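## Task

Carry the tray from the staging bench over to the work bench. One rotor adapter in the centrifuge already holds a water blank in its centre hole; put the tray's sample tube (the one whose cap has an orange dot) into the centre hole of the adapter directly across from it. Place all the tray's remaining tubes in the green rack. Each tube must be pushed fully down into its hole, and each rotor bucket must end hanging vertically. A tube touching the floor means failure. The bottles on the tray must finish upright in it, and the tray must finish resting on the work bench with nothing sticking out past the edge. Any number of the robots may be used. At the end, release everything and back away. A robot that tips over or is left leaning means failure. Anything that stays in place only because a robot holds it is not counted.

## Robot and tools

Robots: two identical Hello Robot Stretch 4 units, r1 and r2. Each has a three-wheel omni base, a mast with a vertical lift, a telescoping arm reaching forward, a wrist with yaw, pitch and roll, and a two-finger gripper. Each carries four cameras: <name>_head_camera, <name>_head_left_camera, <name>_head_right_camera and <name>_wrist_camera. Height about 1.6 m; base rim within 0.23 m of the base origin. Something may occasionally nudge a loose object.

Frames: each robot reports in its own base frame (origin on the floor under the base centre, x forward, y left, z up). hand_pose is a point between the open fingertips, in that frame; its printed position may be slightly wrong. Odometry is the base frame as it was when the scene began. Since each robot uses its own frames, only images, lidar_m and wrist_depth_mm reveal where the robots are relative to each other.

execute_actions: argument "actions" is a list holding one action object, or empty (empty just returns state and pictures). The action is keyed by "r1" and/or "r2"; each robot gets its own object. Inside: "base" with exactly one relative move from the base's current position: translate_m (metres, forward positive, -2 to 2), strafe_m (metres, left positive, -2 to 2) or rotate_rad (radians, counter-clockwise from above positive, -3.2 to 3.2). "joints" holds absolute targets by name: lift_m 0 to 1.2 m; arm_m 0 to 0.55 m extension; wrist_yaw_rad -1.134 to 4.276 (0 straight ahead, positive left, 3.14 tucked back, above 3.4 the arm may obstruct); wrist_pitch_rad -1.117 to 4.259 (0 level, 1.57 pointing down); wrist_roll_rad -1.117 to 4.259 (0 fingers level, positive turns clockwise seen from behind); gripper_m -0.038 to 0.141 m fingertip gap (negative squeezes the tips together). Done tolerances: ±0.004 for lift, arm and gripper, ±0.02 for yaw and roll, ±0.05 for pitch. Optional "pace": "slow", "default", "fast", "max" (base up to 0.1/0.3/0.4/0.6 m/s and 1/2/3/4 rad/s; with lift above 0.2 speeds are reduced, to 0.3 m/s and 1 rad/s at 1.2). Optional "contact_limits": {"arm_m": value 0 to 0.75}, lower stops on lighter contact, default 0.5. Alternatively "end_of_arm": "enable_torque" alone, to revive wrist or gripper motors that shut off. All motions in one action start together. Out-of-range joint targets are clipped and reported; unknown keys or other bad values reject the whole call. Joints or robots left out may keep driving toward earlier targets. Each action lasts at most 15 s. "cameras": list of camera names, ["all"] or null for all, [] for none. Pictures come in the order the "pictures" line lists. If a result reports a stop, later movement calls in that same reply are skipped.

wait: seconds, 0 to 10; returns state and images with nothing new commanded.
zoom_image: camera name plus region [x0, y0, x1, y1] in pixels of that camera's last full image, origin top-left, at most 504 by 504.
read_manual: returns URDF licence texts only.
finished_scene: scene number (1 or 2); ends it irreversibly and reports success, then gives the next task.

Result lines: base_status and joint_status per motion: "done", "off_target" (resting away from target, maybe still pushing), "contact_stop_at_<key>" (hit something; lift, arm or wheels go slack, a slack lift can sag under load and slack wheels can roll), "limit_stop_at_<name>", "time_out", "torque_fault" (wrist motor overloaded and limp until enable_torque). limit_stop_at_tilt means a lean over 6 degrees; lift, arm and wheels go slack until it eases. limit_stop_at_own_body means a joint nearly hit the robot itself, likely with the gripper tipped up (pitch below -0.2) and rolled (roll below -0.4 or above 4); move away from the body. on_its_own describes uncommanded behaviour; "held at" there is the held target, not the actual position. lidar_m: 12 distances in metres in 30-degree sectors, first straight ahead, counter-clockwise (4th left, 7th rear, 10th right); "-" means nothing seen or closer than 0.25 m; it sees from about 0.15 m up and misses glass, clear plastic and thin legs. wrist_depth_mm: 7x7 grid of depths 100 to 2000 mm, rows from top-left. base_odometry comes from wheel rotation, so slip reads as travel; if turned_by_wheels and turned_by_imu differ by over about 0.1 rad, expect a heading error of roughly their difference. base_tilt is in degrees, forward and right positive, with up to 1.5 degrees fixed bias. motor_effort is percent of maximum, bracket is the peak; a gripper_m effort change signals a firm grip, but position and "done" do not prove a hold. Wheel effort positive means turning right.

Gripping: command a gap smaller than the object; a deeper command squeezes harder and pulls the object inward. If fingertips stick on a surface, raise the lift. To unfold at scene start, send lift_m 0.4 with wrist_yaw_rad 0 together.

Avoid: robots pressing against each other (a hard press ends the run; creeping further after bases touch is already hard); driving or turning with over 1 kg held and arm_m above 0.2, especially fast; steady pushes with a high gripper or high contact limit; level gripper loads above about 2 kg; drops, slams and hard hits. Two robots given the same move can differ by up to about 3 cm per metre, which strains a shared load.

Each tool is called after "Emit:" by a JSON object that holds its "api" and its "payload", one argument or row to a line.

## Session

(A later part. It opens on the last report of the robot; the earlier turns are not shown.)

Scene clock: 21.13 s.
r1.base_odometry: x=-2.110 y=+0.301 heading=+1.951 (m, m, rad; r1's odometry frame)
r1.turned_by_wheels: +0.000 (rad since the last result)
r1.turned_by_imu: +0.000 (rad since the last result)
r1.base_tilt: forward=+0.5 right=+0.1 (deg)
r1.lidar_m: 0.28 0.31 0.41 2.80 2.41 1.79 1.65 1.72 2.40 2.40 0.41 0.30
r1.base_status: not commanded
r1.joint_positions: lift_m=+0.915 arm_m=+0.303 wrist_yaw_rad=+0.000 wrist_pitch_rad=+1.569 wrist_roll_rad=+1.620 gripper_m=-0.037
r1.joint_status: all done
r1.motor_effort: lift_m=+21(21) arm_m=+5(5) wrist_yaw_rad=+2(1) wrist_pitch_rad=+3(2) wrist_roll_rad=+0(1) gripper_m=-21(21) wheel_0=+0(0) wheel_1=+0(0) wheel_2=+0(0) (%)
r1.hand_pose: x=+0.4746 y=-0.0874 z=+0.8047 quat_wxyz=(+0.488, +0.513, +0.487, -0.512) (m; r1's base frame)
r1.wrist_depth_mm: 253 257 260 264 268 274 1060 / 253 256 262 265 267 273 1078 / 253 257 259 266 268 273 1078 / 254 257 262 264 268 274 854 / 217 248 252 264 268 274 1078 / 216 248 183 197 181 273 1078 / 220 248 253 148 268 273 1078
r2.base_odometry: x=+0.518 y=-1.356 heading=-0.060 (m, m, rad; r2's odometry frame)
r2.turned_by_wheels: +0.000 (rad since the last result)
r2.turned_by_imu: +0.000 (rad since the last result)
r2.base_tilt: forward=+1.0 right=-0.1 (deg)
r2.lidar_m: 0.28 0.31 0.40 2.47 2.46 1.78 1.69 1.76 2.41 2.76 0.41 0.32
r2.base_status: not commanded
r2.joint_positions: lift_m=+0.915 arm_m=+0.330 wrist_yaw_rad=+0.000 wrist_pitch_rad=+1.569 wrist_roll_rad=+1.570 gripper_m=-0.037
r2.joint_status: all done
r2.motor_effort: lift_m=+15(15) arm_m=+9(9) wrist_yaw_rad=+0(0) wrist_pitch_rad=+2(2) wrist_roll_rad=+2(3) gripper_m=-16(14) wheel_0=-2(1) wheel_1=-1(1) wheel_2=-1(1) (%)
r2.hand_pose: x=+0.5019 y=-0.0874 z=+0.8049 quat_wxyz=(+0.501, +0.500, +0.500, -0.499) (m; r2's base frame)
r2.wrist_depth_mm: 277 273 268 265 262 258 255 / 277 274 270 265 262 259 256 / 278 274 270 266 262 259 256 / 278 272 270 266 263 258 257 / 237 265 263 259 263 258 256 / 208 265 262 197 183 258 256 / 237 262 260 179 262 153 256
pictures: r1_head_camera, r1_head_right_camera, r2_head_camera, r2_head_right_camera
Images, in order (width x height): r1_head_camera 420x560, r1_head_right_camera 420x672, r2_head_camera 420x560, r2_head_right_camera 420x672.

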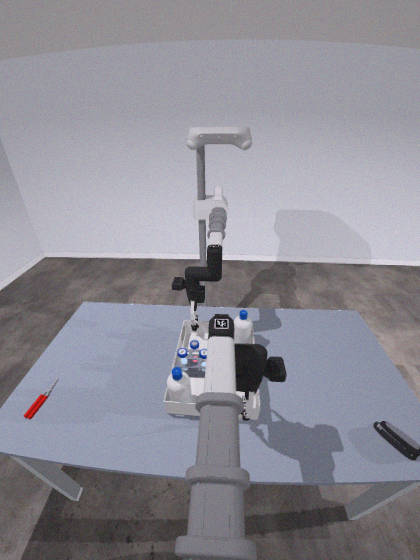

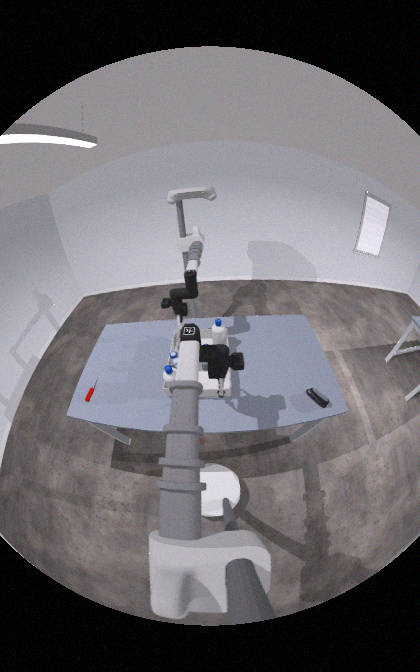

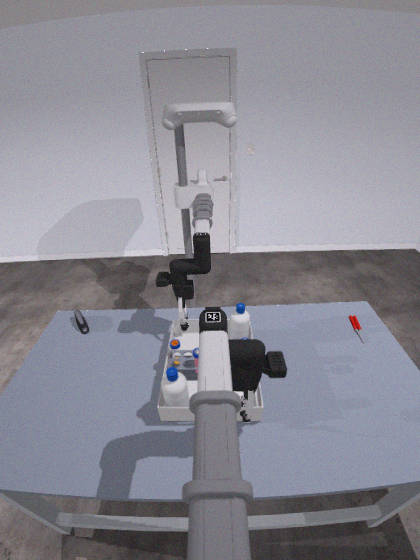

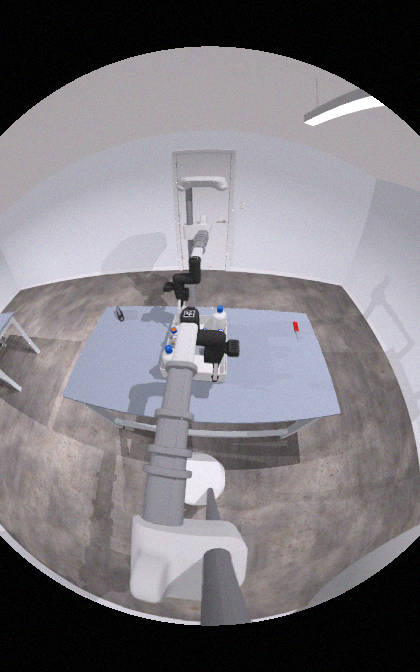

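Emit:
{"api": "execute_actions", "payload": {
  "actions": [
    {"r1": {"joints": {"lift_m": 0.945}, "pace": "slow"}, "r2": {"joints": {"lift_m": 0.945}, "pace": "slow"}}
  ],
  "cameras": ["r1_wrist_camera", "r2_wrist_camera", "r1_head_camera"]
}}

Scene clock: 22.63 s.
r1.base_odometry: x=-2.110 y=+0.301 heading=+1.951 (m, m, rad; r1's odometry frame)
r1.turned_by_wheels: +0.000 (rad since the last result)
r1.turned_by_imu: +0.001 (rad since the last result)
r1.base_tilt: forward=+0.4 right=+0.1 (deg)
r1.lidar_m: 0.28 0.30 0.43 2.80 2.43 1.76 1.66 1.74 2.41 2.41 0.41 0.29
r1.base_status: not commanded
r1.joint_positions: lift_m=+0.944 arm_m=+0.303 wrist_yaw_rad=+0.000 wrist_pitch_rad=+1.569 wrist_roll_rad=+1.620 gripper_m=-0.037
r1.joint_status: all done
r1.motor_effort: lift_m=+27(26) arm_m=+5(5) wrist_yaw_rad=+0(1) wrist_pitch_rad=+3(4) wrist_roll_rad=+1(1) gripper_m=-22(21) wheel_0=+0(0) wheel_1=+0(0) wheel_2=+0(0) (%)
r1.hand_pose: x=+0.4746 y=-0.0874 z=+0.8342 quat_wxyz=(+0.488, +0.513, +0.487, -0.512) (m; r1's base frame)
r1.wrist_depth_mm: 281 285 289 294 298 1078 1118 / 281 286 291 294 300 304 1118 / 279 287 290 296 300 304 1098 / 282 285 289 294 300 304 1098 / 216 248 252 294 298 303 1098 / 216 249 183 198 181 304 1098 / 220 248 252 148 300 304 1138
r2.base_odometry: x=+0.518 y=-1.356 heading=-0.060 (m, m, rad; r2's odometry frame)
r2.turned_by_wheels: +0.000 (rad since the last result)
r2.turned_by_imu: +0.001 (rad since the last result)
r2.base_tilt: forward=+0.9 right=-0.1 (deg)
r2.lidar_m: 0.29 0.32 0.43 2.46 2.42 1.78 1.70 1.75 2.42 2.75 0.41 0.29
r2.base_status: not commanded
r2.joint_positions: lift_m=+0.944 arm_m=+0.330 wrist_yaw_rad=+0.000 wrist_pitch_rad=+1.569 wrist_roll_rad=+1.570 gripper_m=-0.037
r2.joint_status: all done
r2.motor_effort: lift_m=+26(26) arm_m=+9(9) wrist_yaw_rad=-1(0) wrist_pitch_rad=+3(1) wrist_roll_rad=+1(2) gripper_m=-21(19) wheel_0=-1(2) wheel_1=-1(1) wheel_2=+0(1) (%)
r2.hand_pose: x=+0.5019 y=-0.0874 z=+0.8340 quat_wxyz=(+0.501, +0.500, +0.500, -0.499) (m; r2's base frame)
r2.wrist_depth_mm: 309 304 298 294 291 287 285 / 309 304 300 294 290 286 283 / 307 303 298 296 291 287 285 / 309 301 297 294 291 287 285 / 236 266 263 258 291 287 285 / 208 264 262 197 183 287 285 / 236 262 260 179 290 153 285
pictures: r1_head_camera, r1_wrist_camera, r2_wrist_camera
camera_calibration (this result's frames):
r1_wrist_camera: T_world_to_cam=[[-0.993951, 0.0999122, 0.0455988, 0.43929], [0.0995132, 0.994976, -0.0109433, 0.109665], [-0.0464631, -0.00633937, -0.9989, 1.07801], [0, 0, 0, 1]] pos_world=[0.475807, -0.146171, 1.058]
r2_wrist_camera: T_world_to_cam=[[-0.997583, 0.0530079, -0.0449202, 0.557396], [0.0532036, 0.998579, -0.00317177, 0.119998], [0.0446883, -0.00555403, -0.998986, 1.03585], [0, 0, 0, 1]] pos_world=[0.503374, -0.143621, 1.06022]
Images, in order (width x height): r1_head_camera 420x560, r1_wrist_camera 616x392, r2_wrist_camera 616x392.

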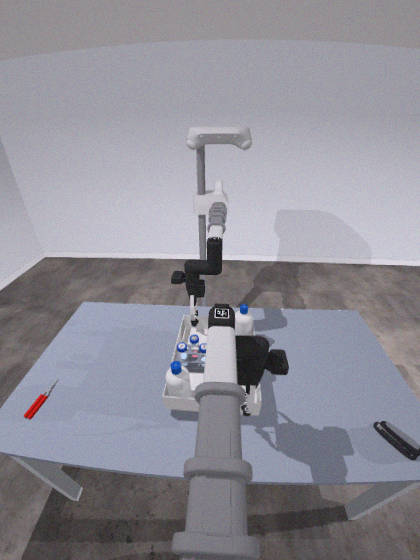

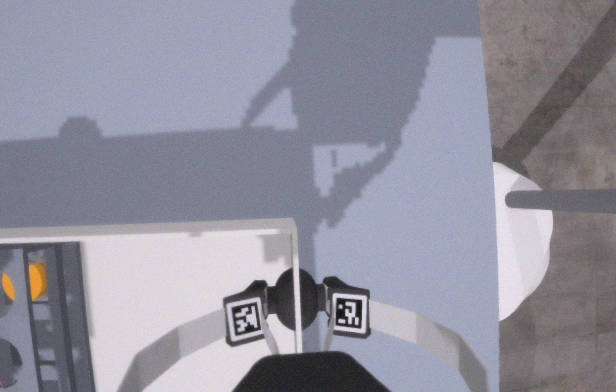

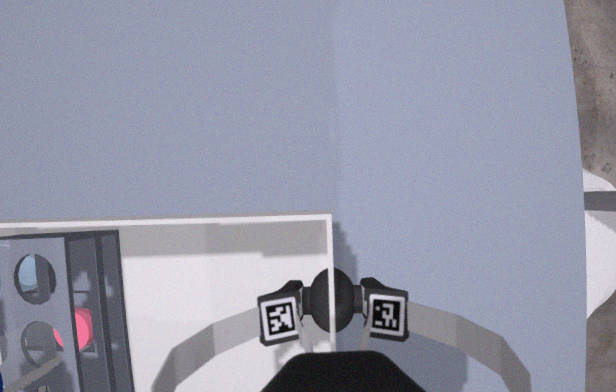

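Emit:
{"api": "execute_actions", "payload": {
  "actions": [
    {"r1": {"base": {"strafe_m": -0.758}, "joints": {"lift_m": 1.05}}, "r2": {"base": {"strafe_m": 0.75}, "joints": {"lift_m": 1.05}}}
  ],
  "cameras": ["r1_wrist_camera", "r2_wrist_camera", "r1_head_camera", "r2_head_camera"]
}}

Scene clock: 26.73 s.
r1.base_odometry: x=-1.406 y=+0.582 heading=+1.951 (m, m, rad; r1's odometry frame)
r1.turned_by_wheels: +0.000 (rad since the last result)
r1.turned_by_imu: +0.002 (rad since the last result)
r1.base_tilt: forward=+0.4 right=+0.2 (deg)
r1.lidar_m: 0.28 0.30 0.42 1.18 2.44 1.73 1.69 1.74 2.39 1.67 1.71 3.17
r1.base_status: done
r1.joint_positions: lift_m=+1.050 arm_m=+0.303 wrist_yaw_rad=+0.000 wrist_pitch_rad=+1.568 wrist_roll_rad=+1.620 gripper_m=-0.037
r1.joint_status: all done
r1.motor_effort: lift_m=+26(30) arm_m=+5(5) wrist_yaw_rad=+1(0) wrist_pitch_rad=+3(3) wrist_roll_rad=+0(0) gripper_m=-23(21) wheel_0=-1(8) wheel_1=+2(8) wheel_2=+0(1) (%)
r1.hand_pose: x=+0.4747 y=-0.0874 z=+0.9393 quat_wxyz=(+0.488, +0.513, +0.487, -0.511) (m; r1's base frame)
r1.wrist_depth_mm: 1118 1118 1138 1182 1229 1205 1229 / 1118 1118 1182 1182 1182 1205 1229 / 1138 1118 1138 1138 1205 1205 1229 / 1098 1160 1160 1160 1078 991 1229 / 218 248 251 878 991 991 1229 / 216 249 185 197 427 1205 1205 / 221 247 252 148 404 1229 1205
r2.base_odometry: x=+0.562 y=-0.607 heading=-0.060 (m, m, rad; r2's odometry frame)
r2.turned_by_wheels: +0.000 (rad since the last result)
r2.turned_by_imu: +0.001 (rad since the last result)
r2.base_tilt: forward=+1.0 right=-0.2 (deg)
r2.lidar_m: 0.27 0.52 1.78 1.72 2.44 1.78 1.69 1.74 2.38 1.18 0.41 0.29
r2.base_status: done
r2.joint_positions: lift_m=+1.049 arm_m=+0.330 wrist_yaw_rad=+0.000 wrist_pitch_rad=+1.569 wrist_roll_rad=+1.570 gripper_m=-0.037
r2.joint_status: all done
r2.motor_effort: lift_m=+25(28) arm_m=+9(9) wrist_yaw_rad=-1(1) wrist_pitch_rad=-1(1) wrist_roll_rad=+2(2) gripper_m=-22(16) wheel_0=+1(9) wheel_1=-1(9) wheel_2=+0(1) (%)
r2.hand_pose: x=+0.5018 y=-0.0874 z=+0.9391 quat_wxyz=(+0.501, +0.500, +0.500, -0.499) (m; r2's base frame)
r2.wrist_depth_mm: 415 413 404 402 397 392 1138 / 418 413 407 399 394 389 1138 / 418 413 407 402 397 389 1118 / 418 413 407 402 397 392 917 / 212 265 262 259 397 387 917 / 208 265 263 197 182 392 917 / 236 262 260 179 1160 153 1138
pictures: r1_head_camera, r1_wrist_camera, r2_head_camera, r2_wrist_camera
camera_calibration (this result's frames):
r1_wrist_camera: T_world_to_cam=[[-0.993999, 0.0995149, 0.0454111, 0.434761], [0.0991176, 0.995016, -0.0109244, 0.110979], [-0.0462719, -0.00635785, -0.998909, 1.18292], [0, 0, 0, 1]] pos_world=[0.475888, -0.14617, 1.1631]
r2_wrist_camera: T_world_to_cam=[[-0.997612, 0.0527833, -0.0445349, 0.561669], [0.0529776, 0.998591, -0.0031924, 0.120469], [0.0443037, -0.00554413, -0.999003, 1.14104], [0, 0, 0, 1]] pos_world=[0.503394, -0.14362, 1.1653]
Images, in order (width x height): r1_head_camera 420x560, r1_wrist_camera 616x392, r2_head_camera 420x560, r2_wrist_camera 616x392.

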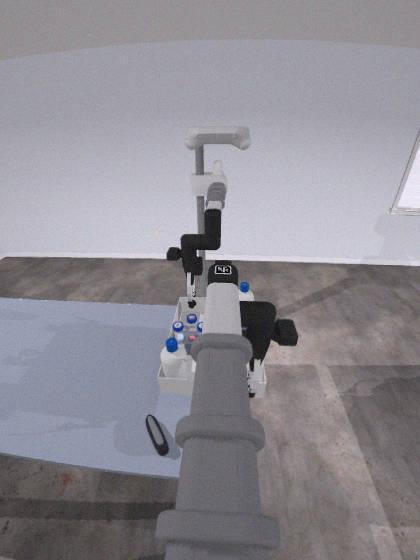

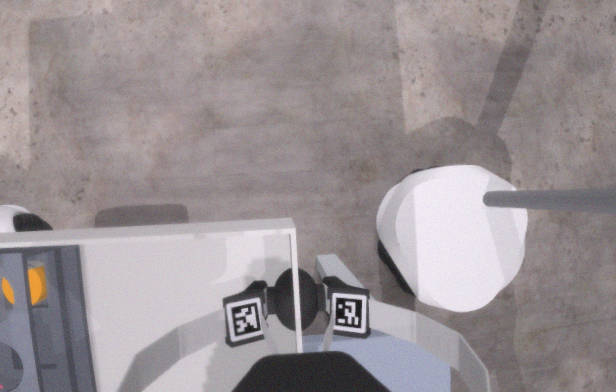

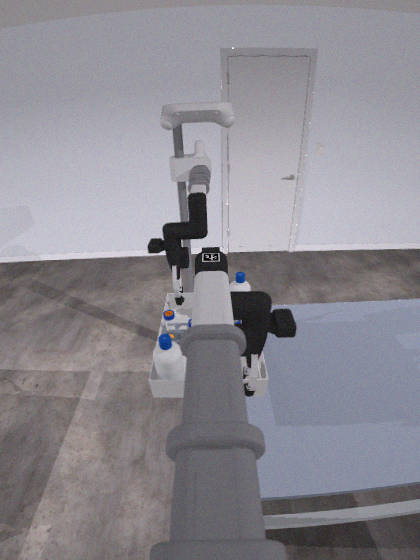

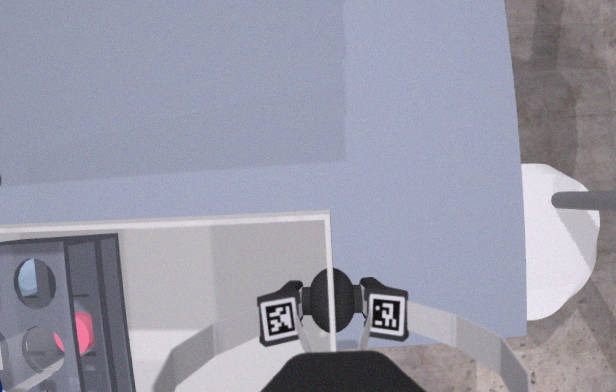

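Emit:
{"api": "execute_actions", "payload": {
  "actions": [
    {"r1": {"base": {"strafe_m": -1.192}, "pace": "fast"}, "r2": {"base": {"strafe_m": 1.2}, "pace": "fast"}}
  ],
  "cameras": ["r1_wrist_camera", "r2_wrist_camera", "r1_head_right_camera", "r2_head_left_camera", "r2_head_camera"]
}}

Scene clock: 31.83 s.
r1.base_odometry: x=-0.299 y=+1.024 heading=+1.951 (m, m, rad; r1's odometry frame)
r1.turned_by_wheels: +0.000 (rad since the last result)
r1.turned_by_imu: +0.001 (rad since the last result)
r1.base_tilt: forward=+0.4 right=+0.1 (deg)
r1.lidar_m: 0.45 0.50 1.25 1.25 2.40 1.77 1.70 1.74 2.39 1.14 0.54 0.64
r1.base_status: done
r1.joint_positions: lift_m=+1.050 arm_m=+0.303 wrist_yaw_rad=-0.001 wrist_pitch_rad=+1.572 wrist_roll_rad=+1.620 gripper_m=-0.037
r1.joint_status: not commanded
r1.motor_effort: lift_m=+26(26) arm_m=+5(5) wrist_yaw_rad=+2(3) wrist_pitch_rad=-8(7) wrist_roll_rad=+0(0) gripper_m=-22(22) wheel_0=-1(9) wheel_1=+0(8) wheel_2=-2(3) (%)
r1.hand_pose: x=+0.4736 y=-0.0874 z=+0.9393 quat_wxyz=(+0.487, +0.512, +0.488, -0.513) (m; r1's base frame)
r1.wrist_depth_mm: 931 1098 1138 1182 1182 1205 1205 / 1118 1138 1138 1160 1205 1205 1255 / 1118 1138 1160 1182 1160 1205 1229 / 1118 1138 1160 1160 1042 991 1229 / 214 246 251 1160 991 991 1229 / 215 248 184 198 179 1205 1229 / 218 247 251 150 1182 1205 1255
r2.base_odometry: x=+0.634 y=+0.591 heading=-0.060 (m, m, rad; r2's odometry frame)
r2.turned_by_wheels: +0.000 (rad since the last result)
r2.turned_by_imu: +0.001 (rad since the last result)
r2.base_tilt: forward=+1.0 right=-0.1 (deg)
r2.lidar_m: 0.48 0.53 0.56 1.12 2.46 1.78 1.70 1.77 2.40 1.20 1.21 3.16
r2.base_status: done
r2.joint_positions: lift_m=+1.049 arm_m=+0.330 wrist_yaw_rad=-0.001 wrist_pitch_rad=+1.573 wrist_roll_rad=+1.570 gripper_m=-0.037
r2.joint_status: not commanded
r2.motor_effort: lift_m=+24(25) arm_m=+9(9) wrist_yaw_rad=+3(3) wrist_pitch_rad=-10(11) wrist_roll_rad=+2(2) gripper_m=-19(16) wheel_0=+1(10) wheel_1=+0(9) wheel_2=-2(2) (%)
r2.hand_pose: x=+0.5007 y=-0.0874 z=+0.9392 quat_wxyz=(+0.500, +0.499, +0.501, -0.500) (m; r2's base frame)
r2.wrist_depth_mm: 1229 1205 1182 1182 1160 1138 1138 / 1229 1205 1205 1182 1160 1138 1138 / 1229 1205 1182 1182 1160 1160 1160 / 1205 1205 1182 1182 1182 931 917 / 236 265 263 259 1138 946 904 / 234 265 262 198 182 946 1025 / 236 260 259 179 1160 154 1160
pictures: r1_head_right_camera, r1_wrist_camera, r2_head_camera, r2_head_left_camera, r2_wrist_camera
camera_calibration (this result's frames):
r1_wrist_camera: T_world_to_cam=[[-0.993708, 0.100704, 0.0490162, 0.430199], [0.100268, 0.994896, -0.0112856, 0.110877], [-0.0499025, -0.00629981, -0.998734, 1.18446], [0, 0, 0, 1]] pos_world=[0.475482, -0.146172, 1.16312]
r2_wrist_camera: T_world_to_cam=[[-0.997706, 0.0540245, -0.0407904, 0.557126], [0.0542075, 0.998524, -0.00339281, 0.120099], [0.0405469, -0.00559617, -0.999162, 1.14315], [0, 0, 0, 1]] pos_world=[0.502986, -0.143623, 1.16533]
Images, in order (width x height): r1_head_right_camera 420x672, r1_wrist_camera 616x392, r2_head_camera 420x560, r2_head_left_camera 420x672, r2_wrist_camera 616x392.

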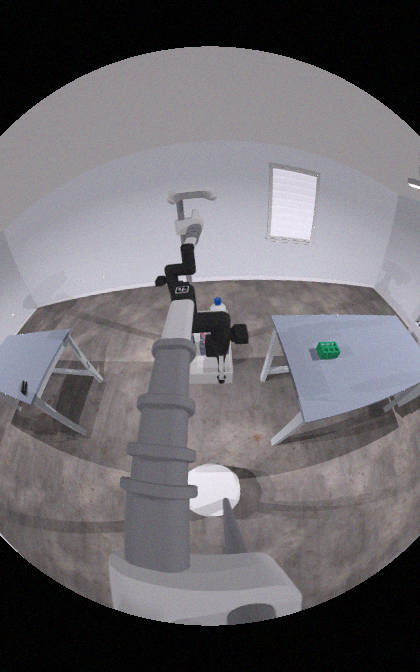

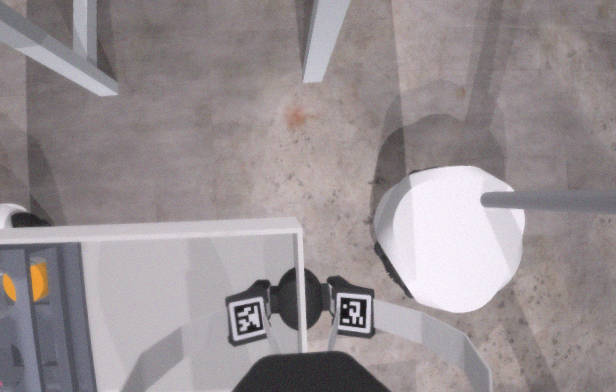

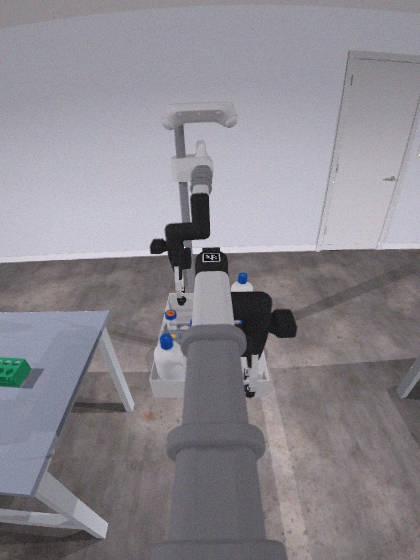

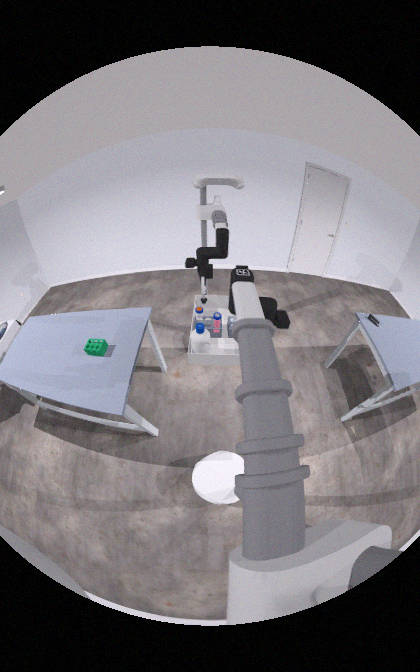

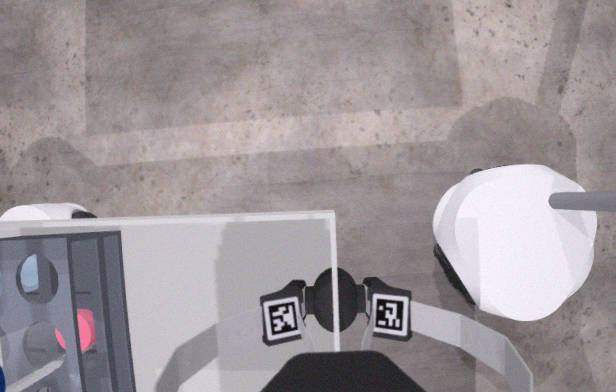

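Emit:
{"api": "zoom_image", "payload": {
  "camera": "r2_head_left_camera",
  "region": [0, 290, 180, 450]
}}

Emit:
{"api": "zoom_image", "payload": {
  "camera": "r1_head_right_camera",
  "region": [250, 290, 420, 460]
}}

Region (0, 290, 180, 450) of r2_head_left_camera's 420x672 image, scaled by 2.800, with more detail than that image has.

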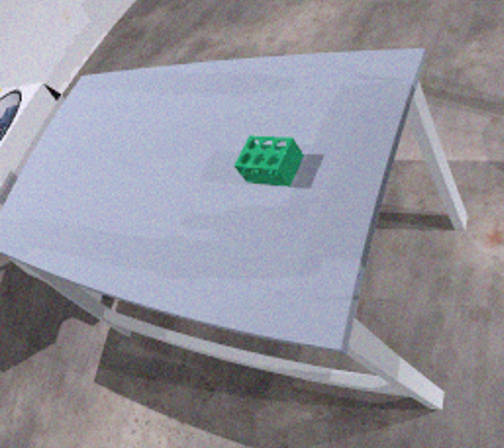

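Region (250, 290, 420, 460) of r1_head_right_camera's 420x672 image, scaled by 2.965, with more detail than that image has.

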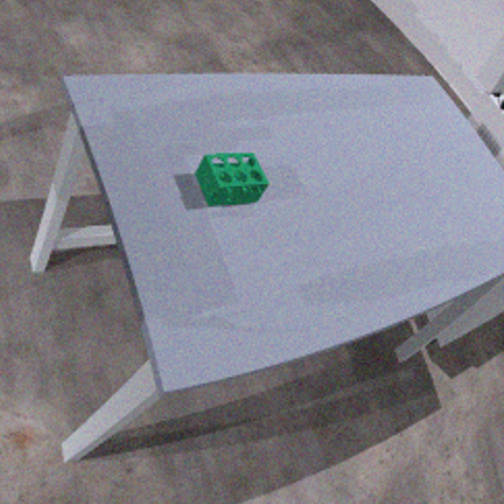

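Emit:
{"api": "execute_actions", "payload": {
  "actions": [
    {"r1": {"base": {"strafe_m": -1.022}, "joints": {"arm_m": 0.296}, "pace": "fast"}, "r2": {"base": {"strafe_m": 1.02}, "joints": {"arm_m": 0.321}, "pace": "fast"}}
  ],
  "cameras": ["r1_wrist_camera", "r2_wrist_camera", "r1_head_camera", "r2_head_camera"]
}}

Scene clock: 36.73 s.
r1.base_odometry: x=+0.651 y=+1.403 heading=+1.951 (m, m, rad; r1's odometry frame)
r1.turned_by_wheels: +0.000 (rad since the last result)
r1.turned_by_imu: +0.002 (rad since the last result)
r1.base_tilt: forward=+0.4 right=+0.2 (deg)
r1.lidar_m: 0.27 0.29 0.40 2.27 2.44 1.78 1.69 1.75 2.41 1.11 0.41 0.28
r1.base_status: done
r1.joint_positions: lift_m=+1.050 arm_m=+0.297 wrist_yaw_rad=+0.000 wrist_pitch_rad=+1.569 wrist_roll_rad=+1.620 gripper_m=-0.037
r1.joint_status: all done
r1.motor_effort: lift_m=+26(26) arm_m=-5(5) wrist_yaw_rad=+2(2) wrist_pitch_rad=+3(9) wrist_roll_rad=+0(0) gripper_m=-22(22) wheel_0=+0(8) wheel_1=+0(9) wheel_2=-1(1) (%)
r1.hand_pose: x=+0.4684 y=-0.0874 z=+0.9393 quat_wxyz=(+0.488, +0.513, +0.487, -0.512) (m; r1's base frame)
r1.wrist_depth_mm: 382 389 394 399 404 1205 1229 / 379 387 394 399 410 1205 1229 / 382 387 394 399 407 1182 1205 / 379 387 394 402 407 976 1229 / 216 249 252 399 407 991 1229 / 224 249 182 197 180 1205 1229 / 220 248 253 150 404 1205 1205
r2.base_odometry: x=+0.695 y=+1.609 heading=-0.060 (m, m, rad; r2's odometry frame)
r2.turned_by_wheels: +0.000 (rad since the last result)
r2.turned_by_imu: +0.001 (rad since the last result)
r2.base_tilt: forward=+1.0 right=-0.1 (deg)
r2.lidar_m: 0.28 0.29 0.40 1.32 2.47 1.76 1.70 1.77 2.41 2.22 0.41 0.28
r2.base_status: done
r2.joint_positions: lift_m=+1.049 arm_m=+0.323 wrist_yaw_rad=+0.000 wrist_pitch_rad=+1.570 wrist_roll_rad=+1.570 gripper_m=-0.037
r2.joint_status: all done
r2.motor_effort: lift_m=+24(24) arm_m=-9(9) wrist_yaw_rad=+1(2) wrist_pitch_rad=-3(12) wrist_roll_rad=+1(2) gripper_m=-15(17) wheel_0=+2(8) wheel_1=+0(7) wheel_2=-1(1) (%)
r2.hand_pose: x=+0.4938 y=-0.0874 z=+0.9392 quat_wxyz=(+0.500, +0.500, +0.500, -0.500) (m; r2's base frame)
r2.wrist_depth_mm: 418 410 404 399 394 392 1138 / 415 379 404 399 397 389 1138 / 418 351 404 399 397 394 1118 / 418 413 407 402 397 392 931 / 236 265 264 259 397 392 931 / 208 265 262 197 180 392 1025 / 236 262 260 179 394 153 1138
pictures: r1_head_camera, r1_wrist_camera, r2_head_camera, r2_wrist_camera
camera_calibration (this result's frames):
r1_wrist_camera: T_world_to_cam=[[-0.993905, 0.100242, 0.0458832, 0.428026], [0.0998402, 0.994943, -0.0109712, 0.111308], [-0.046751, -0.00632331, -0.998887, 1.18287], [0, 0, 0, 1]] pos_world=[0.469604, -0.146172, 1.16314]
r2_wrist_camera: T_world_to_cam=[[-0.99761, 0.0534604, -0.0437671, 0.553], [0.0536528, 0.998554, -0.00323332, 0.120597], [0.043531, -0.00557383, -0.999037, 1.14185], [0, 0, 0, 1]] pos_world=[0.495502, -0.143622, 1.16534]
Images, in order (width x height): r1_head_camera 420x560, r1_wrist_camera 616x392, r2_head_camera 420x560, r2_wrist_camera 616x392.

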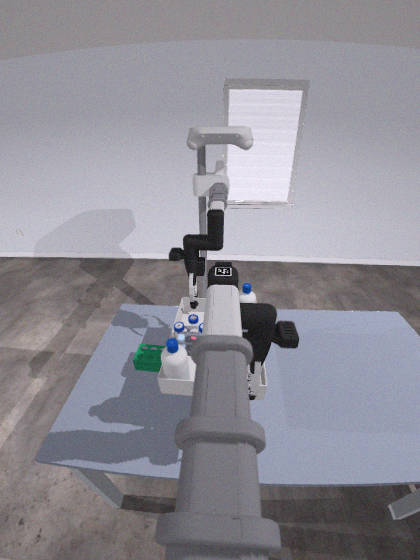

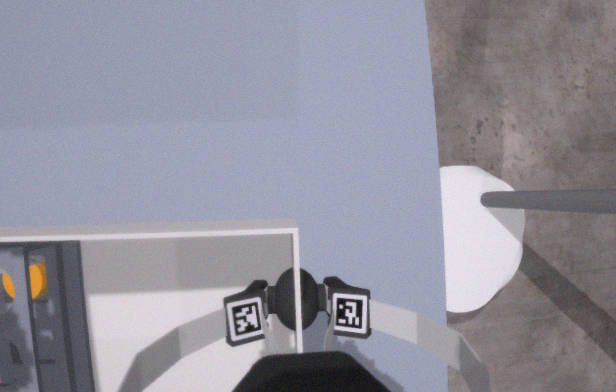

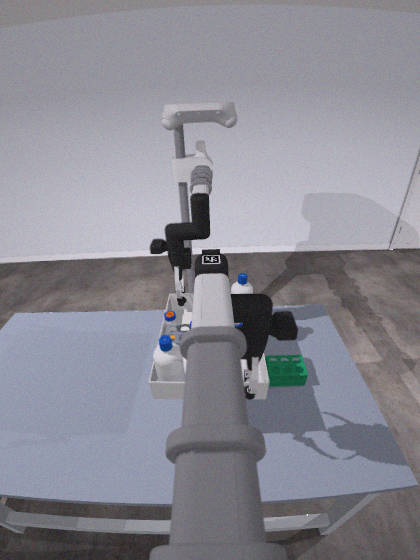

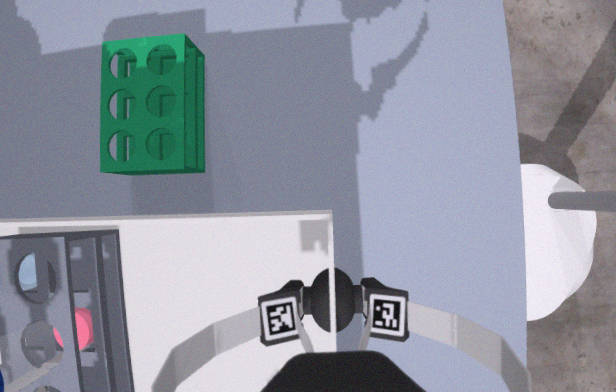

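Emit:
{"api": "execute_actions", "payload": {
  "actions": [
    {"r1": {"base": {"strafe_m": -0.03}, "joints": {"lift_m": 0.915}}, "r2": {"base": {"strafe_m": 0.03}, "joints": {"lift_m": 0.915}}}
  ],
  "cameras": ["r1_wrist_camera", "r2_wrist_camera"]
}}

Scene clock: 38.93 s.
r1.base_odometry: x=+0.678 y=+1.414 heading=+1.951 (m, m, rad; r1's odometry frame)
r1.turned_by_wheels: +0.000 (rad since the last result)
r1.turned_by_imu: +0.001 (rad since the last result)
r1.base_tilt: forward=+0.4 right=+0.1 (deg)
r1.lidar_m: 0.27 0.31 0.41 2.28 2.46 1.79 1.67 1.75 2.40 1.13 0.40 0.29
r1.base_status: done
r1.joint_positions: lift_m=+0.915 arm_m=+0.297 wrist_yaw_rad=+0.000 wrist_pitch_rad=+1.569 wrist_roll_rad=+1.620 gripper_m=-0.037
r1.joint_status: all done
r1.motor_effort: lift_m=+21(27) arm_m=-5(5) wrist_yaw_rad=+2(1) wrist_pitch_rad=+2(1) wrist_roll_rad=+0(0) gripper_m=-23(22) wheel_0=+0(7) wheel_1=+0(9) wheel_2=+0(0) (%)
r1.hand_pose: x=+0.4684 y=-0.0874 z=+0.8047 quat_wxyz=(+0.488, +0.513, +0.487, -0.512) (m; r1's base frame)
r1.wrist_depth_mm: 252 256 262 264 271 273 1098 / 252 257 260 265 268 273 1078 / 253 257 259 265 270 274 1098 / 253 256 260 265 270 274 1060 / 216 248 253 265 270 274 1098 / 224 249 183 197 181 274 1098 / 220 247 253 150 268 273 1060
r2.base_odometry: x=+0.697 y=+1.639 heading=-0.060 (m, m, rad; r2's odometry frame)
r2.turned_by_wheels: +0.000 (rad since the last result)
r2.turned_by_imu: +0.001 (rad since the last result)
r2.base_tilt: forward=+0.9 right=-0.2 (deg)
r2.lidar_m: 0.28 0.28 0.41 1.34 2.46 1.72 1.70 1.74 2.40 2.24 0.41 0.30
r2.base_status: done
r2.joint_positions: lift_m=+0.915 arm_m=+0.323 wrist_yaw_rad=+0.000 wrist_pitch_rad=+1.570 wrist_roll_rad=+1.570 gripper_m=-0.037
r2.joint_status: all done
r2.motor_effort: lift_m=+16(23) arm_m=-9(9) wrist_yaw_rad=+0(0) wrist_pitch_rad=-1(2) wrist_roll_rad=+1(1) gripper_m=-21(16) wheel_0=+1(9) wheel_1=+0(6) wheel_2=+0(1) (%)
r2.hand_pose: x=+0.4938 y=-0.0874 z=+0.8049 quat_wxyz=(+0.500, +0.500, +0.500, -0.500) (m; r2's base frame)
r2.wrist_depth_mm: 215 268 268 266 263 259 256 / 216 270 270 266 263 258 256 / 276 272 268 267 263 258 255 / 276 272 268 266 263 258 256 / 236 264 263 259 263 258 256 / 208 263 262 197 180 258 256 / 236 262 260 179 262 153 256
pictures: r1_wrist_camera, r2_wrist_camera
camera_calibration (this result's frames):
r1_wrist_camera: T_world_to_cam=[[-0.993899, 0.100242, 0.0460028, 0.434066], [0.0998389, 0.994943, -0.0109832, 0.109845], [-0.0468711, -0.00632331, -0.998881, 1.04843], [0, 0, 0, 1]] pos_world=[0.469592, -0.146172, 1.0285]
r2_wrist_camera: T_world_to_cam=[[-0.997611, 0.0534604, -0.0437608, 0.547109], [0.0536528, 0.998554, -0.00323366, 0.120163], [0.0435247, -0.00557383, -0.999037, 1.00768], [0, 0, 0, 1]] pos_world=[0.495496, -0.143622, 1.03104]
Images, in order (width x height): r1_wrist_camera 616x392, r2_wrist_camera 616x392.

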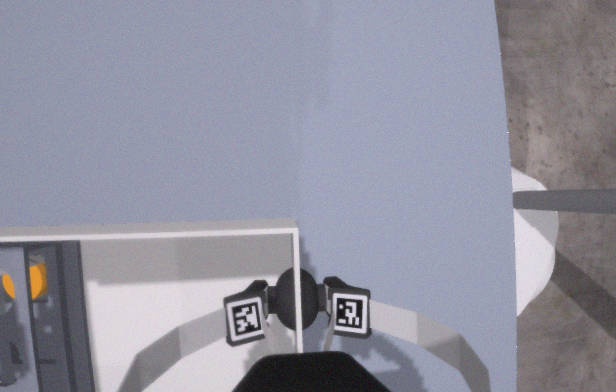

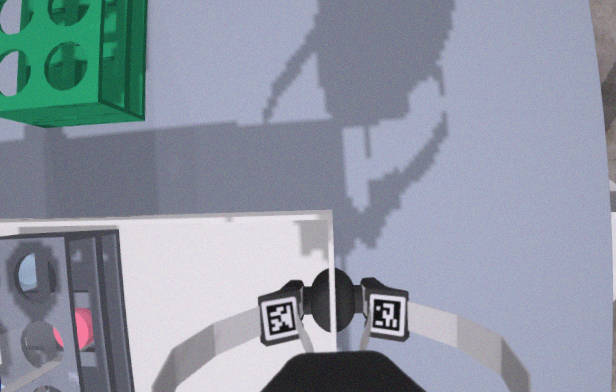

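Emit:
{"api": "execute_actions", "payload": {
  "actions": [
    {"r1": {"joints": {"gripper_m": 0.03}}, "r2": {"joints": {"gripper_m": 0.03}}}
  ],
  "cameras": ["r1_wrist_camera", "r2_wrist_camera"]
}}

Scene clock: 40.40 s.
r1.base_odometry: x=+0.678 y=+1.414 heading=+1.951 (m, m, rad; r1's odometry frame)
r1.turned_by_wheels: +0.000 (rad since the last result)
r1.turned_by_imu: +0.001 (rad since the last result)
r1.base_tilt: forward=+0.4 right=+0.1 (deg)
r1.lidar_m: 0.27 0.32 0.42 2.29 2.42 1.79 1.67 1.75 2.38 1.13 0.40 0.30
r1.base_status: not commanded
r1.joint_positions: lift_m=+0.915 arm_m=+0.297 wrist_yaw_rad=+0.000 wrist_pitch_rad=+1.570 wrist_roll_rad=+1.620 gripper_m=+0.030
r1.joint_status: all done
r1.motor_effort: lift_m=+21(21) arm_m=-5(5) wrist_yaw_rad=+1(1) wrist_pitch_rad=+0(3) wrist_roll_rad=+0(0) gripper_m=-5(22) wheel_0=+0(0) wheel_1=+0(0) wheel_2=+0(0) (%)
r1.hand_pose: x=+0.4682 y=-0.0874 z=+0.8047 quat_wxyz=(+0.488, +0.512, +0.487, -0.512) (m; r1's base frame)
r1.wrist_depth_mm: 255 258 263 266 271 276 1060 / 256 258 263 266 271 276 1098 / 254 258 263 267 271 274 1098 / 256 258 263 266 270 274 1078 / 221 255 259 266 270 274 1098 / 224 256 201 263 193 276 1078 / 224 255 259 126 271 276 1098
r2.base_odometry: x=+0.697 y=+1.639 heading=-0.060 (m, m, rad; r2's odometry frame)
r2.turned_by_wheels: +0.000 (rad since the last result)
r2.turned_by_imu: +0.001 (rad since the last result)
r2.base_tilt: forward=+1.0 right=-0.1 (deg)
r2.lidar_m: 0.27 0.31 0.41 1.35 2.47 1.76 1.70 1.78 2.41 2.25 0.42 0.30
r2.base_status: not commanded
r2.joint_positions: lift_m=+0.915 arm_m=+0.323 wrist_yaw_rad=+0.000 wrist_pitch_rad=+1.570 wrist_roll_rad=+1.570 gripper_m=+0.030
r2.joint_status: all done
r2.motor_effort: lift_m=+16(16) arm_m=-9(9) wrist_yaw_rad=+0(0) wrist_pitch_rad=-2(4) wrist_roll_rad=+1(1) gripper_m=-4(22) wheel_0=+1(1) wheel_1=+0(0) wheel_2=+0(0) (%)
r2.hand_pose: x=+0.4937 y=-0.0874 z=+0.8049 quat_wxyz=(+0.500, +0.500, +0.500, -0.500) (m; r2's base frame)
r2.wrist_depth_mm: 217 249 272 267 264 260 257 / 219 270 272 267 264 260 257 / 278 276 272 267 264 260 257 / 278 274 271 267 264 260 257 / 243 271 270 265 265 260 257 / 214 271 268 211 193 260 257 / 216 270 268 229 263 258 258
pictures: r1_wrist_camera, r2_wrist_camera
camera_calibration (this result's frames):
r1_wrist_camera: T_world_to_cam=[[-0.993867, 0.100242, 0.0466868, 0.4333], [0.0998317, 0.994943, -0.0110519, 0.109924], [-0.0475585, -0.00632332, -0.998848, 1.04872], [0, 0, 0, 1]] pos_world=[0.469545, -0.146172, 1.02849]
r2_wrist_camera: T_world_to_cam=[[-0.997624, 0.0534593, -0.0434501, 0.546766], [0.0536507, 0.998554, -0.00325036, 0.120183], [0.0432135, -0.00557377, -0.99905, 1.00785], [0, 0, 0, 1]] pos_world=[0.495467, -0.143622, 1.03104]
Images, in order (width x height): r1_wrist_camera 616x392, r2_wrist_camera 616x392.

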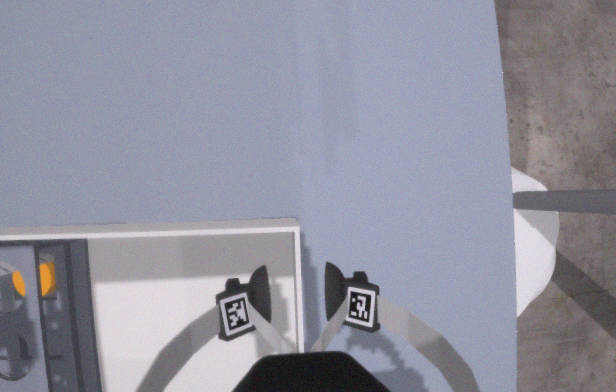

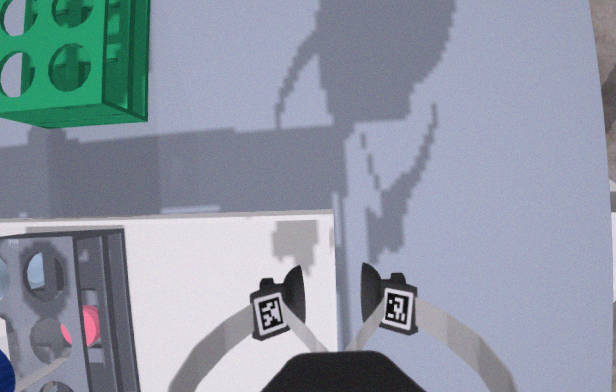

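Emit:
{"api": "execute_actions", "payload": {
  "actions": [
    {"r1": {"joints": {"lift_m": 1.0, "gripper_m": 0.05}, "pace": "max"}, "r2": {"joints": {"lift_m": 1.0, "gripper_m": 0.05}, "pace": "max"}}
  ],
  "cameras": []
}}

Emit:
{"api": "execute_actions", "payload": {
  "actions": [
    {"r1": {"base": {"strafe_m": -0.101}, "joints": {"lift_m": 1.035, "wrist_yaw_rad": 1.57, "gripper_m": 0.055}, "pace": "fast"}, "r2": {"base": {"strafe_m": -0.063}, "joints": {"lift_m": 1.035, "wrist_yaw_rad": 1.57, "gripper_m": 0.055}, "pace": "fast"}}
  ],
  "cameras": ["r1_wrist_camera", "r2_wrist_camera", "r1_head_right_camera"]
}}

Scene clock: 43.30 s.
r1.base_odometry: x=+0.678 y=+1.414 heading=+1.951 (m, m, rad; r1's odometry frame)
r1.turned_by_wheels: +0.000 (rad since the last result)
r1.turned_by_imu: +0.001 (rad since the last result)
r1.base_tilt: forward=+0.4 right=+0.1 (deg)
r1.lidar_m: 0.27 0.30 0.41 2.29 2.42 1.77 1.69 1.74 2.41 1.12 0.40 0.29
r1.base_status: not commanded
r1.joint_positions: lift_m=+1.000 arm_m=+0.297 wrist_yaw_rad=+0.000 wrist_pitch_rad=+1.570 wrist_roll_rad=+1.620 gripper_m=+0.050
r1.joint_status: all done
r1.motor_effort: lift_m=+22(26) arm_m=-5(5) wrist_yaw_rad=+0(2) wrist_pitch_rad=+0(0) wrist_roll_rad=-1(0) gripper_m=-5(6) wheel_0=+0(0) wheel_1=+0(0) wheel_2=+0(0) (%)
r1.hand_pose: x=+0.4681 y=-0.0874 z=+0.8896 quat_wxyz=(+0.488, +0.512, +0.487, -0.512) (m; r1's base frame)
r1.wrist_depth_mm: 336 340 345 353 355 1160 1182 / 336 340 347 353 359 1138 1160 / 334 342 345 351 357 1182 1182 / 336 342 345 351 357 931 1160 / 276 334 345 351 355 931 1205 / 276 334 202 347 195 946 1160 / 276 303 343 136 357 1160 1160
r2.base_odometry: x=+0.697 y=+1.639 heading=-0.060 (m, m, rad; r2's odometry frame)
r2.turned_by_wheels: +0.000 (rad since the last result)
r2.turned_by_imu: +0.001 (rad since the last result)
r2.base_tilt: forward=+0.9 right=-0.2 (deg)
r2.lidar_m: 0.28 0.30 0.42 1.33 2.46 1.74 1.70 1.76 2.41 2.23 0.40 0.28
r2.base_status: not commanded
r2.joint_positions: lift_m=+1.000 arm_m=+0.323 wrist_yaw_rad=+0.000 wrist_pitch_rad=+1.570 wrist_roll_rad=+1.570 gripper_m=+0.050
r2.joint_status: all done
r2.motor_effort: lift_m=+22(24) arm_m=-9(9) wrist_yaw_rad=+0(0) wrist_pitch_rad=-2(2) wrist_roll_rad=+1(1) gripper_m=-2(0) wheel_0=+1(1) wheel_1=+0(0) wheel_2=-1(1) (%)
r2.hand_pose: x=+0.4937 y=-0.0874 z=+0.8894 quat_wxyz=(+0.500, +0.500, +0.500, -0.500) (m; r2's base frame)
r2.wrist_depth_mm: 368 317 357 353 349 343 1078 / 368 329 357 353 349 343 1098 / 368 357 357 351 349 343 1078 / 368 362 357 351 347 343 585 / 296 329 353 351 347 343 603 / 304 301 355 349 211 343 603 / 262 301 353 255 347 342 707
pictures: none
No camera images: the call's "cameras" was empty. Leave "cameras" out to get every camera's image.

Scene clock: 44.73 s.
r1.base_odometry: x=+0.772 y=+1.452 heading=+1.951 (m, m, rad; r1's odometry frame)
r1.turned_by_wheels: +0.000 (rad since the last result)
r1.turned_by_imu: +0.000 (rad since the last result)
r1.base_tilt: forward=+0.5 right=+0.1 (deg)
r1.lidar_m: 0.28 0.28 0.44 2.39 2.44 1.80 1.68 1.76 2.43 1.13 0.40 0.28
r1.base_status: done
r1.joint_positions: lift_m=+1.035 arm_m=+0.297 wrist_yaw_rad=+1.570 wrist_pitch_rad=+1.570 wrist_roll_rad=+1.620 gripper_m=+0.055
r1.joint_status: all done
r1.motor_effort: lift_m=+23(23) arm_m=-5(5) wrist_yaw_rad=+1(11) wrist_pitch_rad=-1(0) wrist_roll_rad=+0(1) gripper_m=-4(4) wheel_0=-1(8) wheel_1=+2(9) wheel_2=+0(1) (%)
r1.hand_pose: x=+0.5552 y=+0.0002 z=+0.9245 quat_wxyz=(+0.707, +0.018, +0.707, -0.018) (m; r1's base frame)
r1.wrist_depth_mm: 366 373 377 370 392 397 399 / 368 370 375 384 389 397 402 / 307 314 317 334 392 399 402 / 309 370 375 384 389 394 402 / 368 375 379 384 389 397 402 / 294 375 195 382 196 397 404 / 287 342 342 136 392 402 407
r2.base_odometry: x=+0.693 y=+1.576 heading=-0.060 (m, m, rad; r2's odometry frame)
r2.turned_by_wheels: +0.000 (rad since the last result)
r2.turned_by_imu: +0.001 (rad since the last result)
r2.base_tilt: forward=+1.0 right=-0.2 (deg)
r2.lidar_m: 0.27 0.30 0.42 1.37 2.46 1.75 1.70 1.77 2.41 2.19 0.41 0.28
r2.base_status: done
r2.joint_positions: lift_m=+1.035 arm_m=+0.323 wrist_yaw_rad=+1.570 wrist_pitch_rad=+1.570 wrist_roll_rad=+1.570 gripper_m=+0.055
r2.joint_status: all done
r2.motor_effort: lift_m=+22(23) arm_m=-9(9) wrist_yaw_rad=+1(6) wrist_pitch_rad=-4(3) wrist_roll_rad=+1(2) gripper_m=-4(6) wheel_0=-1(8) wheel_1=+0(9) wheel_2=+0(2) (%)
r2.hand_pose: x=+0.5809 y=+0.0001 z=+0.9244 quat_wxyz=(+0.707, +0.000, +0.707, +0.000) (m; r2's base frame)
r2.wrist_depth_mm: 404 392 392 384 377 377 370 / 404 394 392 382 304 375 373 / 404 338 362 324 320 368 342 / 404 362 389 384 379 375 343 / 410 370 392 387 382 377 370 / 263 277 351 384 195 377 373 / 218 300 329 238 329 375 370
pictures: r1_head_right_camera, r1_wrist_camera, r2_wrist_camera
camera_calibration (this result's frames):
r1_wrist_camera: T_world_to_cam=[[-0.101439, -0.993741, 0.0467886, 0.0100509], [-0.994822, 0.101029, -0.0110622, 0.623351], [0.00626595, -0.0476685, -0.998844, 1.14325], [0, 0, 0, 1]] pos_world=[0.613979, 0.0015086, 1.14836]
r2_wrist_camera: T_world_to_cam=[[-0.0546136, -0.997557, -0.0435634, 0.0866622], [-0.998492, 0.0548064, -0.00324427, 0.63981], [0.0056239, 0.0433205, -0.999045, 1.14578], [0, 0, 0, 1]] pos_world=[0.637134, 0.00174899, 1.15054]
Images, in order (width x height): r1_head_right_camera 420x672, r1_wrist_camera 616x392, r2_wrist_camera 616x392.

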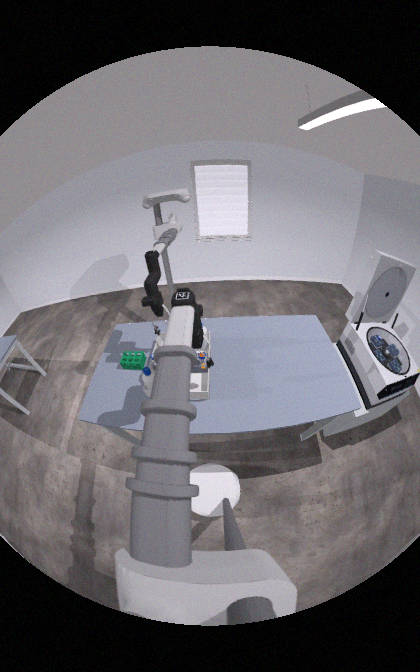

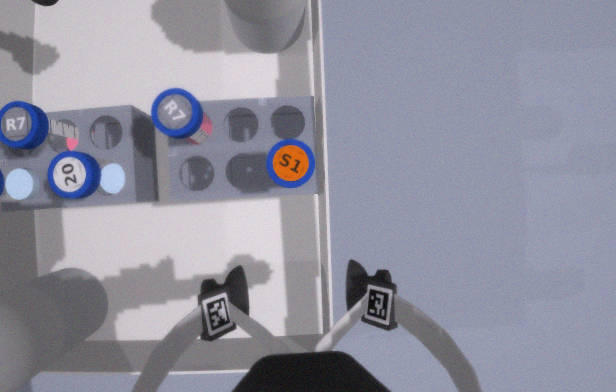

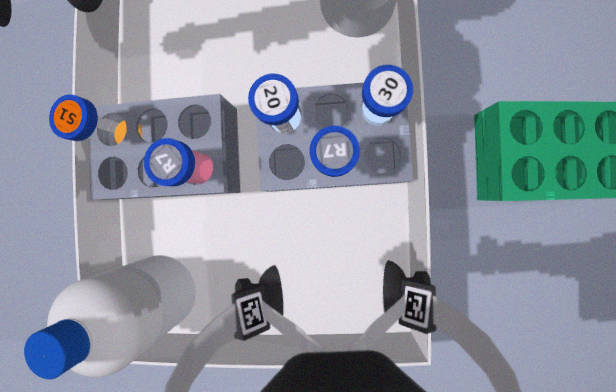

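Emit:
{"api": "zoom_image", "payload": {
  "camera": "r1_head_right_camera",
  "region": [330, 310, 420, 410]
}}

Emit:
{"api": "execute_actions", "payload": {
  "actions": [
    {"r1": {"joints": {"arm_m": 0.376, "lift_m": 1.025}, "pace": "fast"}, "r2": {"base": {"strafe_m": -0.006}, "joints": {"arm_m": 0.405, "lift_m": 1.025}, "pace": "fast"}}
  ],
  "cameras": ["r1_wrist_camera", "r2_wrist_camera"]
}}

Region (330, 310, 420, 410) of r1_head_right_camera's 420x672 image, scaled by 5.040, with more detail than that image has; it fills the left 454 columns of this view, and the rest is white.

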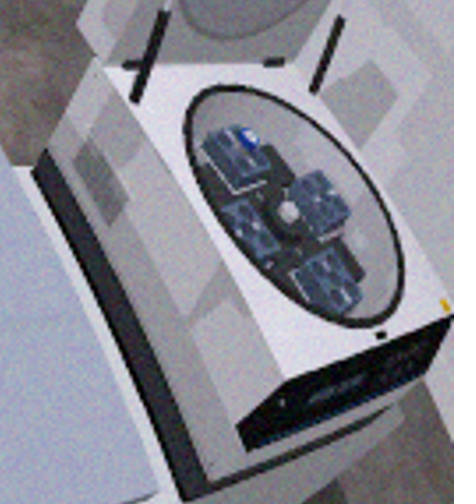

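Scene clock: 46.50 s.
r1.base_odometry: x=+0.772 y=+1.452 heading=+1.951 (m, m, rad; r1's odometry frame)
r1.turned_by_wheels: +0.000 (rad since the last result)
r1.turned_by_imu: +0.001 (rad since the last result)
r1.base_tilt: forward=+0.4 right=+0.2 (deg)
r1.lidar_m: 0.28 0.30 0.42 2.41 2.43 1.78 1.70 1.75 2.41 1.13 0.42 0.29
r1.base_status: not commanded
r1.joint_positions: lift_m=+1.025 arm_m=+0.375 wrist_yaw_rad=+1.570 wrist_pitch_rad=+1.570 wrist_roll_rad=+1.620 gripper_m=+0.055
r1.joint_status: all done
r1.motor_effort: lift_m=+18(21) arm_m=+5(4) wrist_yaw_rad=+2(2) wrist_pitch_rad=+0(1) wrist_roll_rad=+0(0) gripper_m=-4(4) wheel_0=-1(1) wheel_1=+2(2) wheel_2=+0(0) (%)
r1.hand_pose: x=+0.6334 y=+0.0002 z=+0.9150 quat_wxyz=(+0.707, +0.018, +0.707, -0.018) (m; r1's base frame)
r1.wrist_depth_mm: 317 324 231 235 379 384 392 / 357 362 364 307 382 387 392 / 357 362 368 373 379 389 394 / 355 357 364 373 379 387 392 / 247 314 307 312 379 389 392 / 343 364 195 373 196 387 394 / 340 359 368 136 382 389 394
r2.base_odometry: x=+0.693 y=+1.570 heading=-0.060 (m, m, rad; r2's odometry frame)
r2.turned_by_wheels: +0.000 (rad since the last result)
r2.turned_by_imu: +0.001 (rad since the last result)
r2.base_tilt: forward=+1.0 right=-0.2 (deg)
r2.lidar_m: 0.27 0.29 0.41 1.35 2.46 1.75 1.69 1.78 2.40 2.17 0.41 0.29
r2.base_status: done
r2.joint_positions: lift_m=+1.025 arm_m=+0.403 wrist_yaw_rad=+1.570 wrist_pitch_rad=+1.570 wrist_roll_rad=+1.570 gripper_m=+0.055
r2.joint_status: all done
r2.motor_effort: lift_m=+13(19) arm_m=+9(11) wrist_yaw_rad=+1(1) wrist_pitch_rad=-2(3) wrist_roll_rad=+1(2) gripper_m=-5(0) wheel_0=+1(6) wheel_1=-1(8) wheel_2=+0(0) (%)
r2.hand_pose: x=+0.6617 y=+0.0001 z=+0.9151 quat_wxyz=(+0.707, +0.000, +0.707, +0.000) (m; r2's base frame)
r2.wrist_depth_mm: 397 349 349 322 230 366 362 / 394 387 379 375 304 368 362 / 394 387 382 375 370 366 362 / 322 355 377 317 304 366 332 / 332 324 322 314 312 359 304 / 397 387 259 373 196 364 362 / 397 338 379 266 368 366 359
pictures: r1_wrist_camera, r2_wrist_camera
camera_calibration (this result's frames):
r1_wrist_camera: T_world_to_cam=[[-0.101439, -0.993741, 0.0467888, 0.0184302], [-0.994822, 0.101029, -0.0110622, 0.701026], [0.00626596, -0.0476686, -0.998844, 1.13319], [0, 0, 0, 1]] pos_world=[0.692165, 0.00150862, 1.13877]
r2_wrist_camera: T_world_to_cam=[[-0.0544183, -0.997567, -0.0435635, 0.0905577], [-0.998502, 0.054611, -0.00324426, 0.720424], [0.00561542, 0.0433218, -0.999045, 1.13609], [0, 0, 0, 1]] pos_world=[0.717893, 0.00177712, 1.14128]
Images, in order (width x height): r1_wrist_camera 616x392, r2_wrist_camera 616x392.

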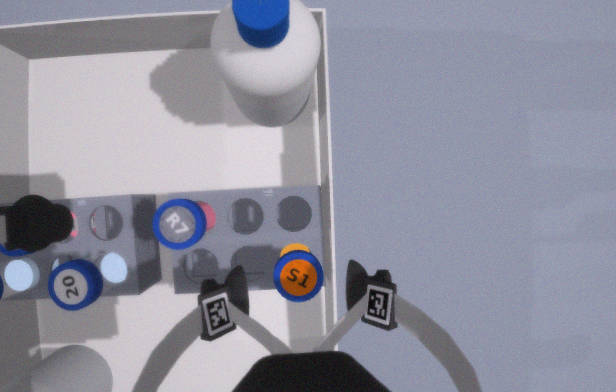

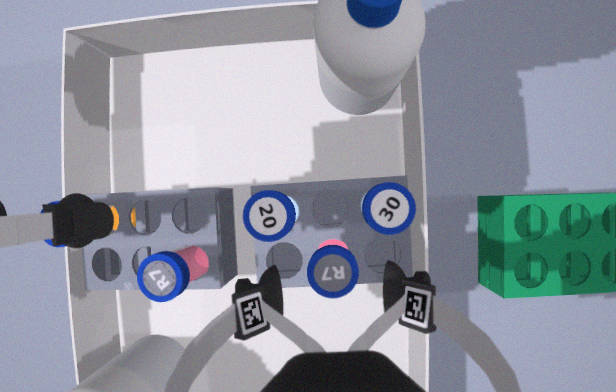

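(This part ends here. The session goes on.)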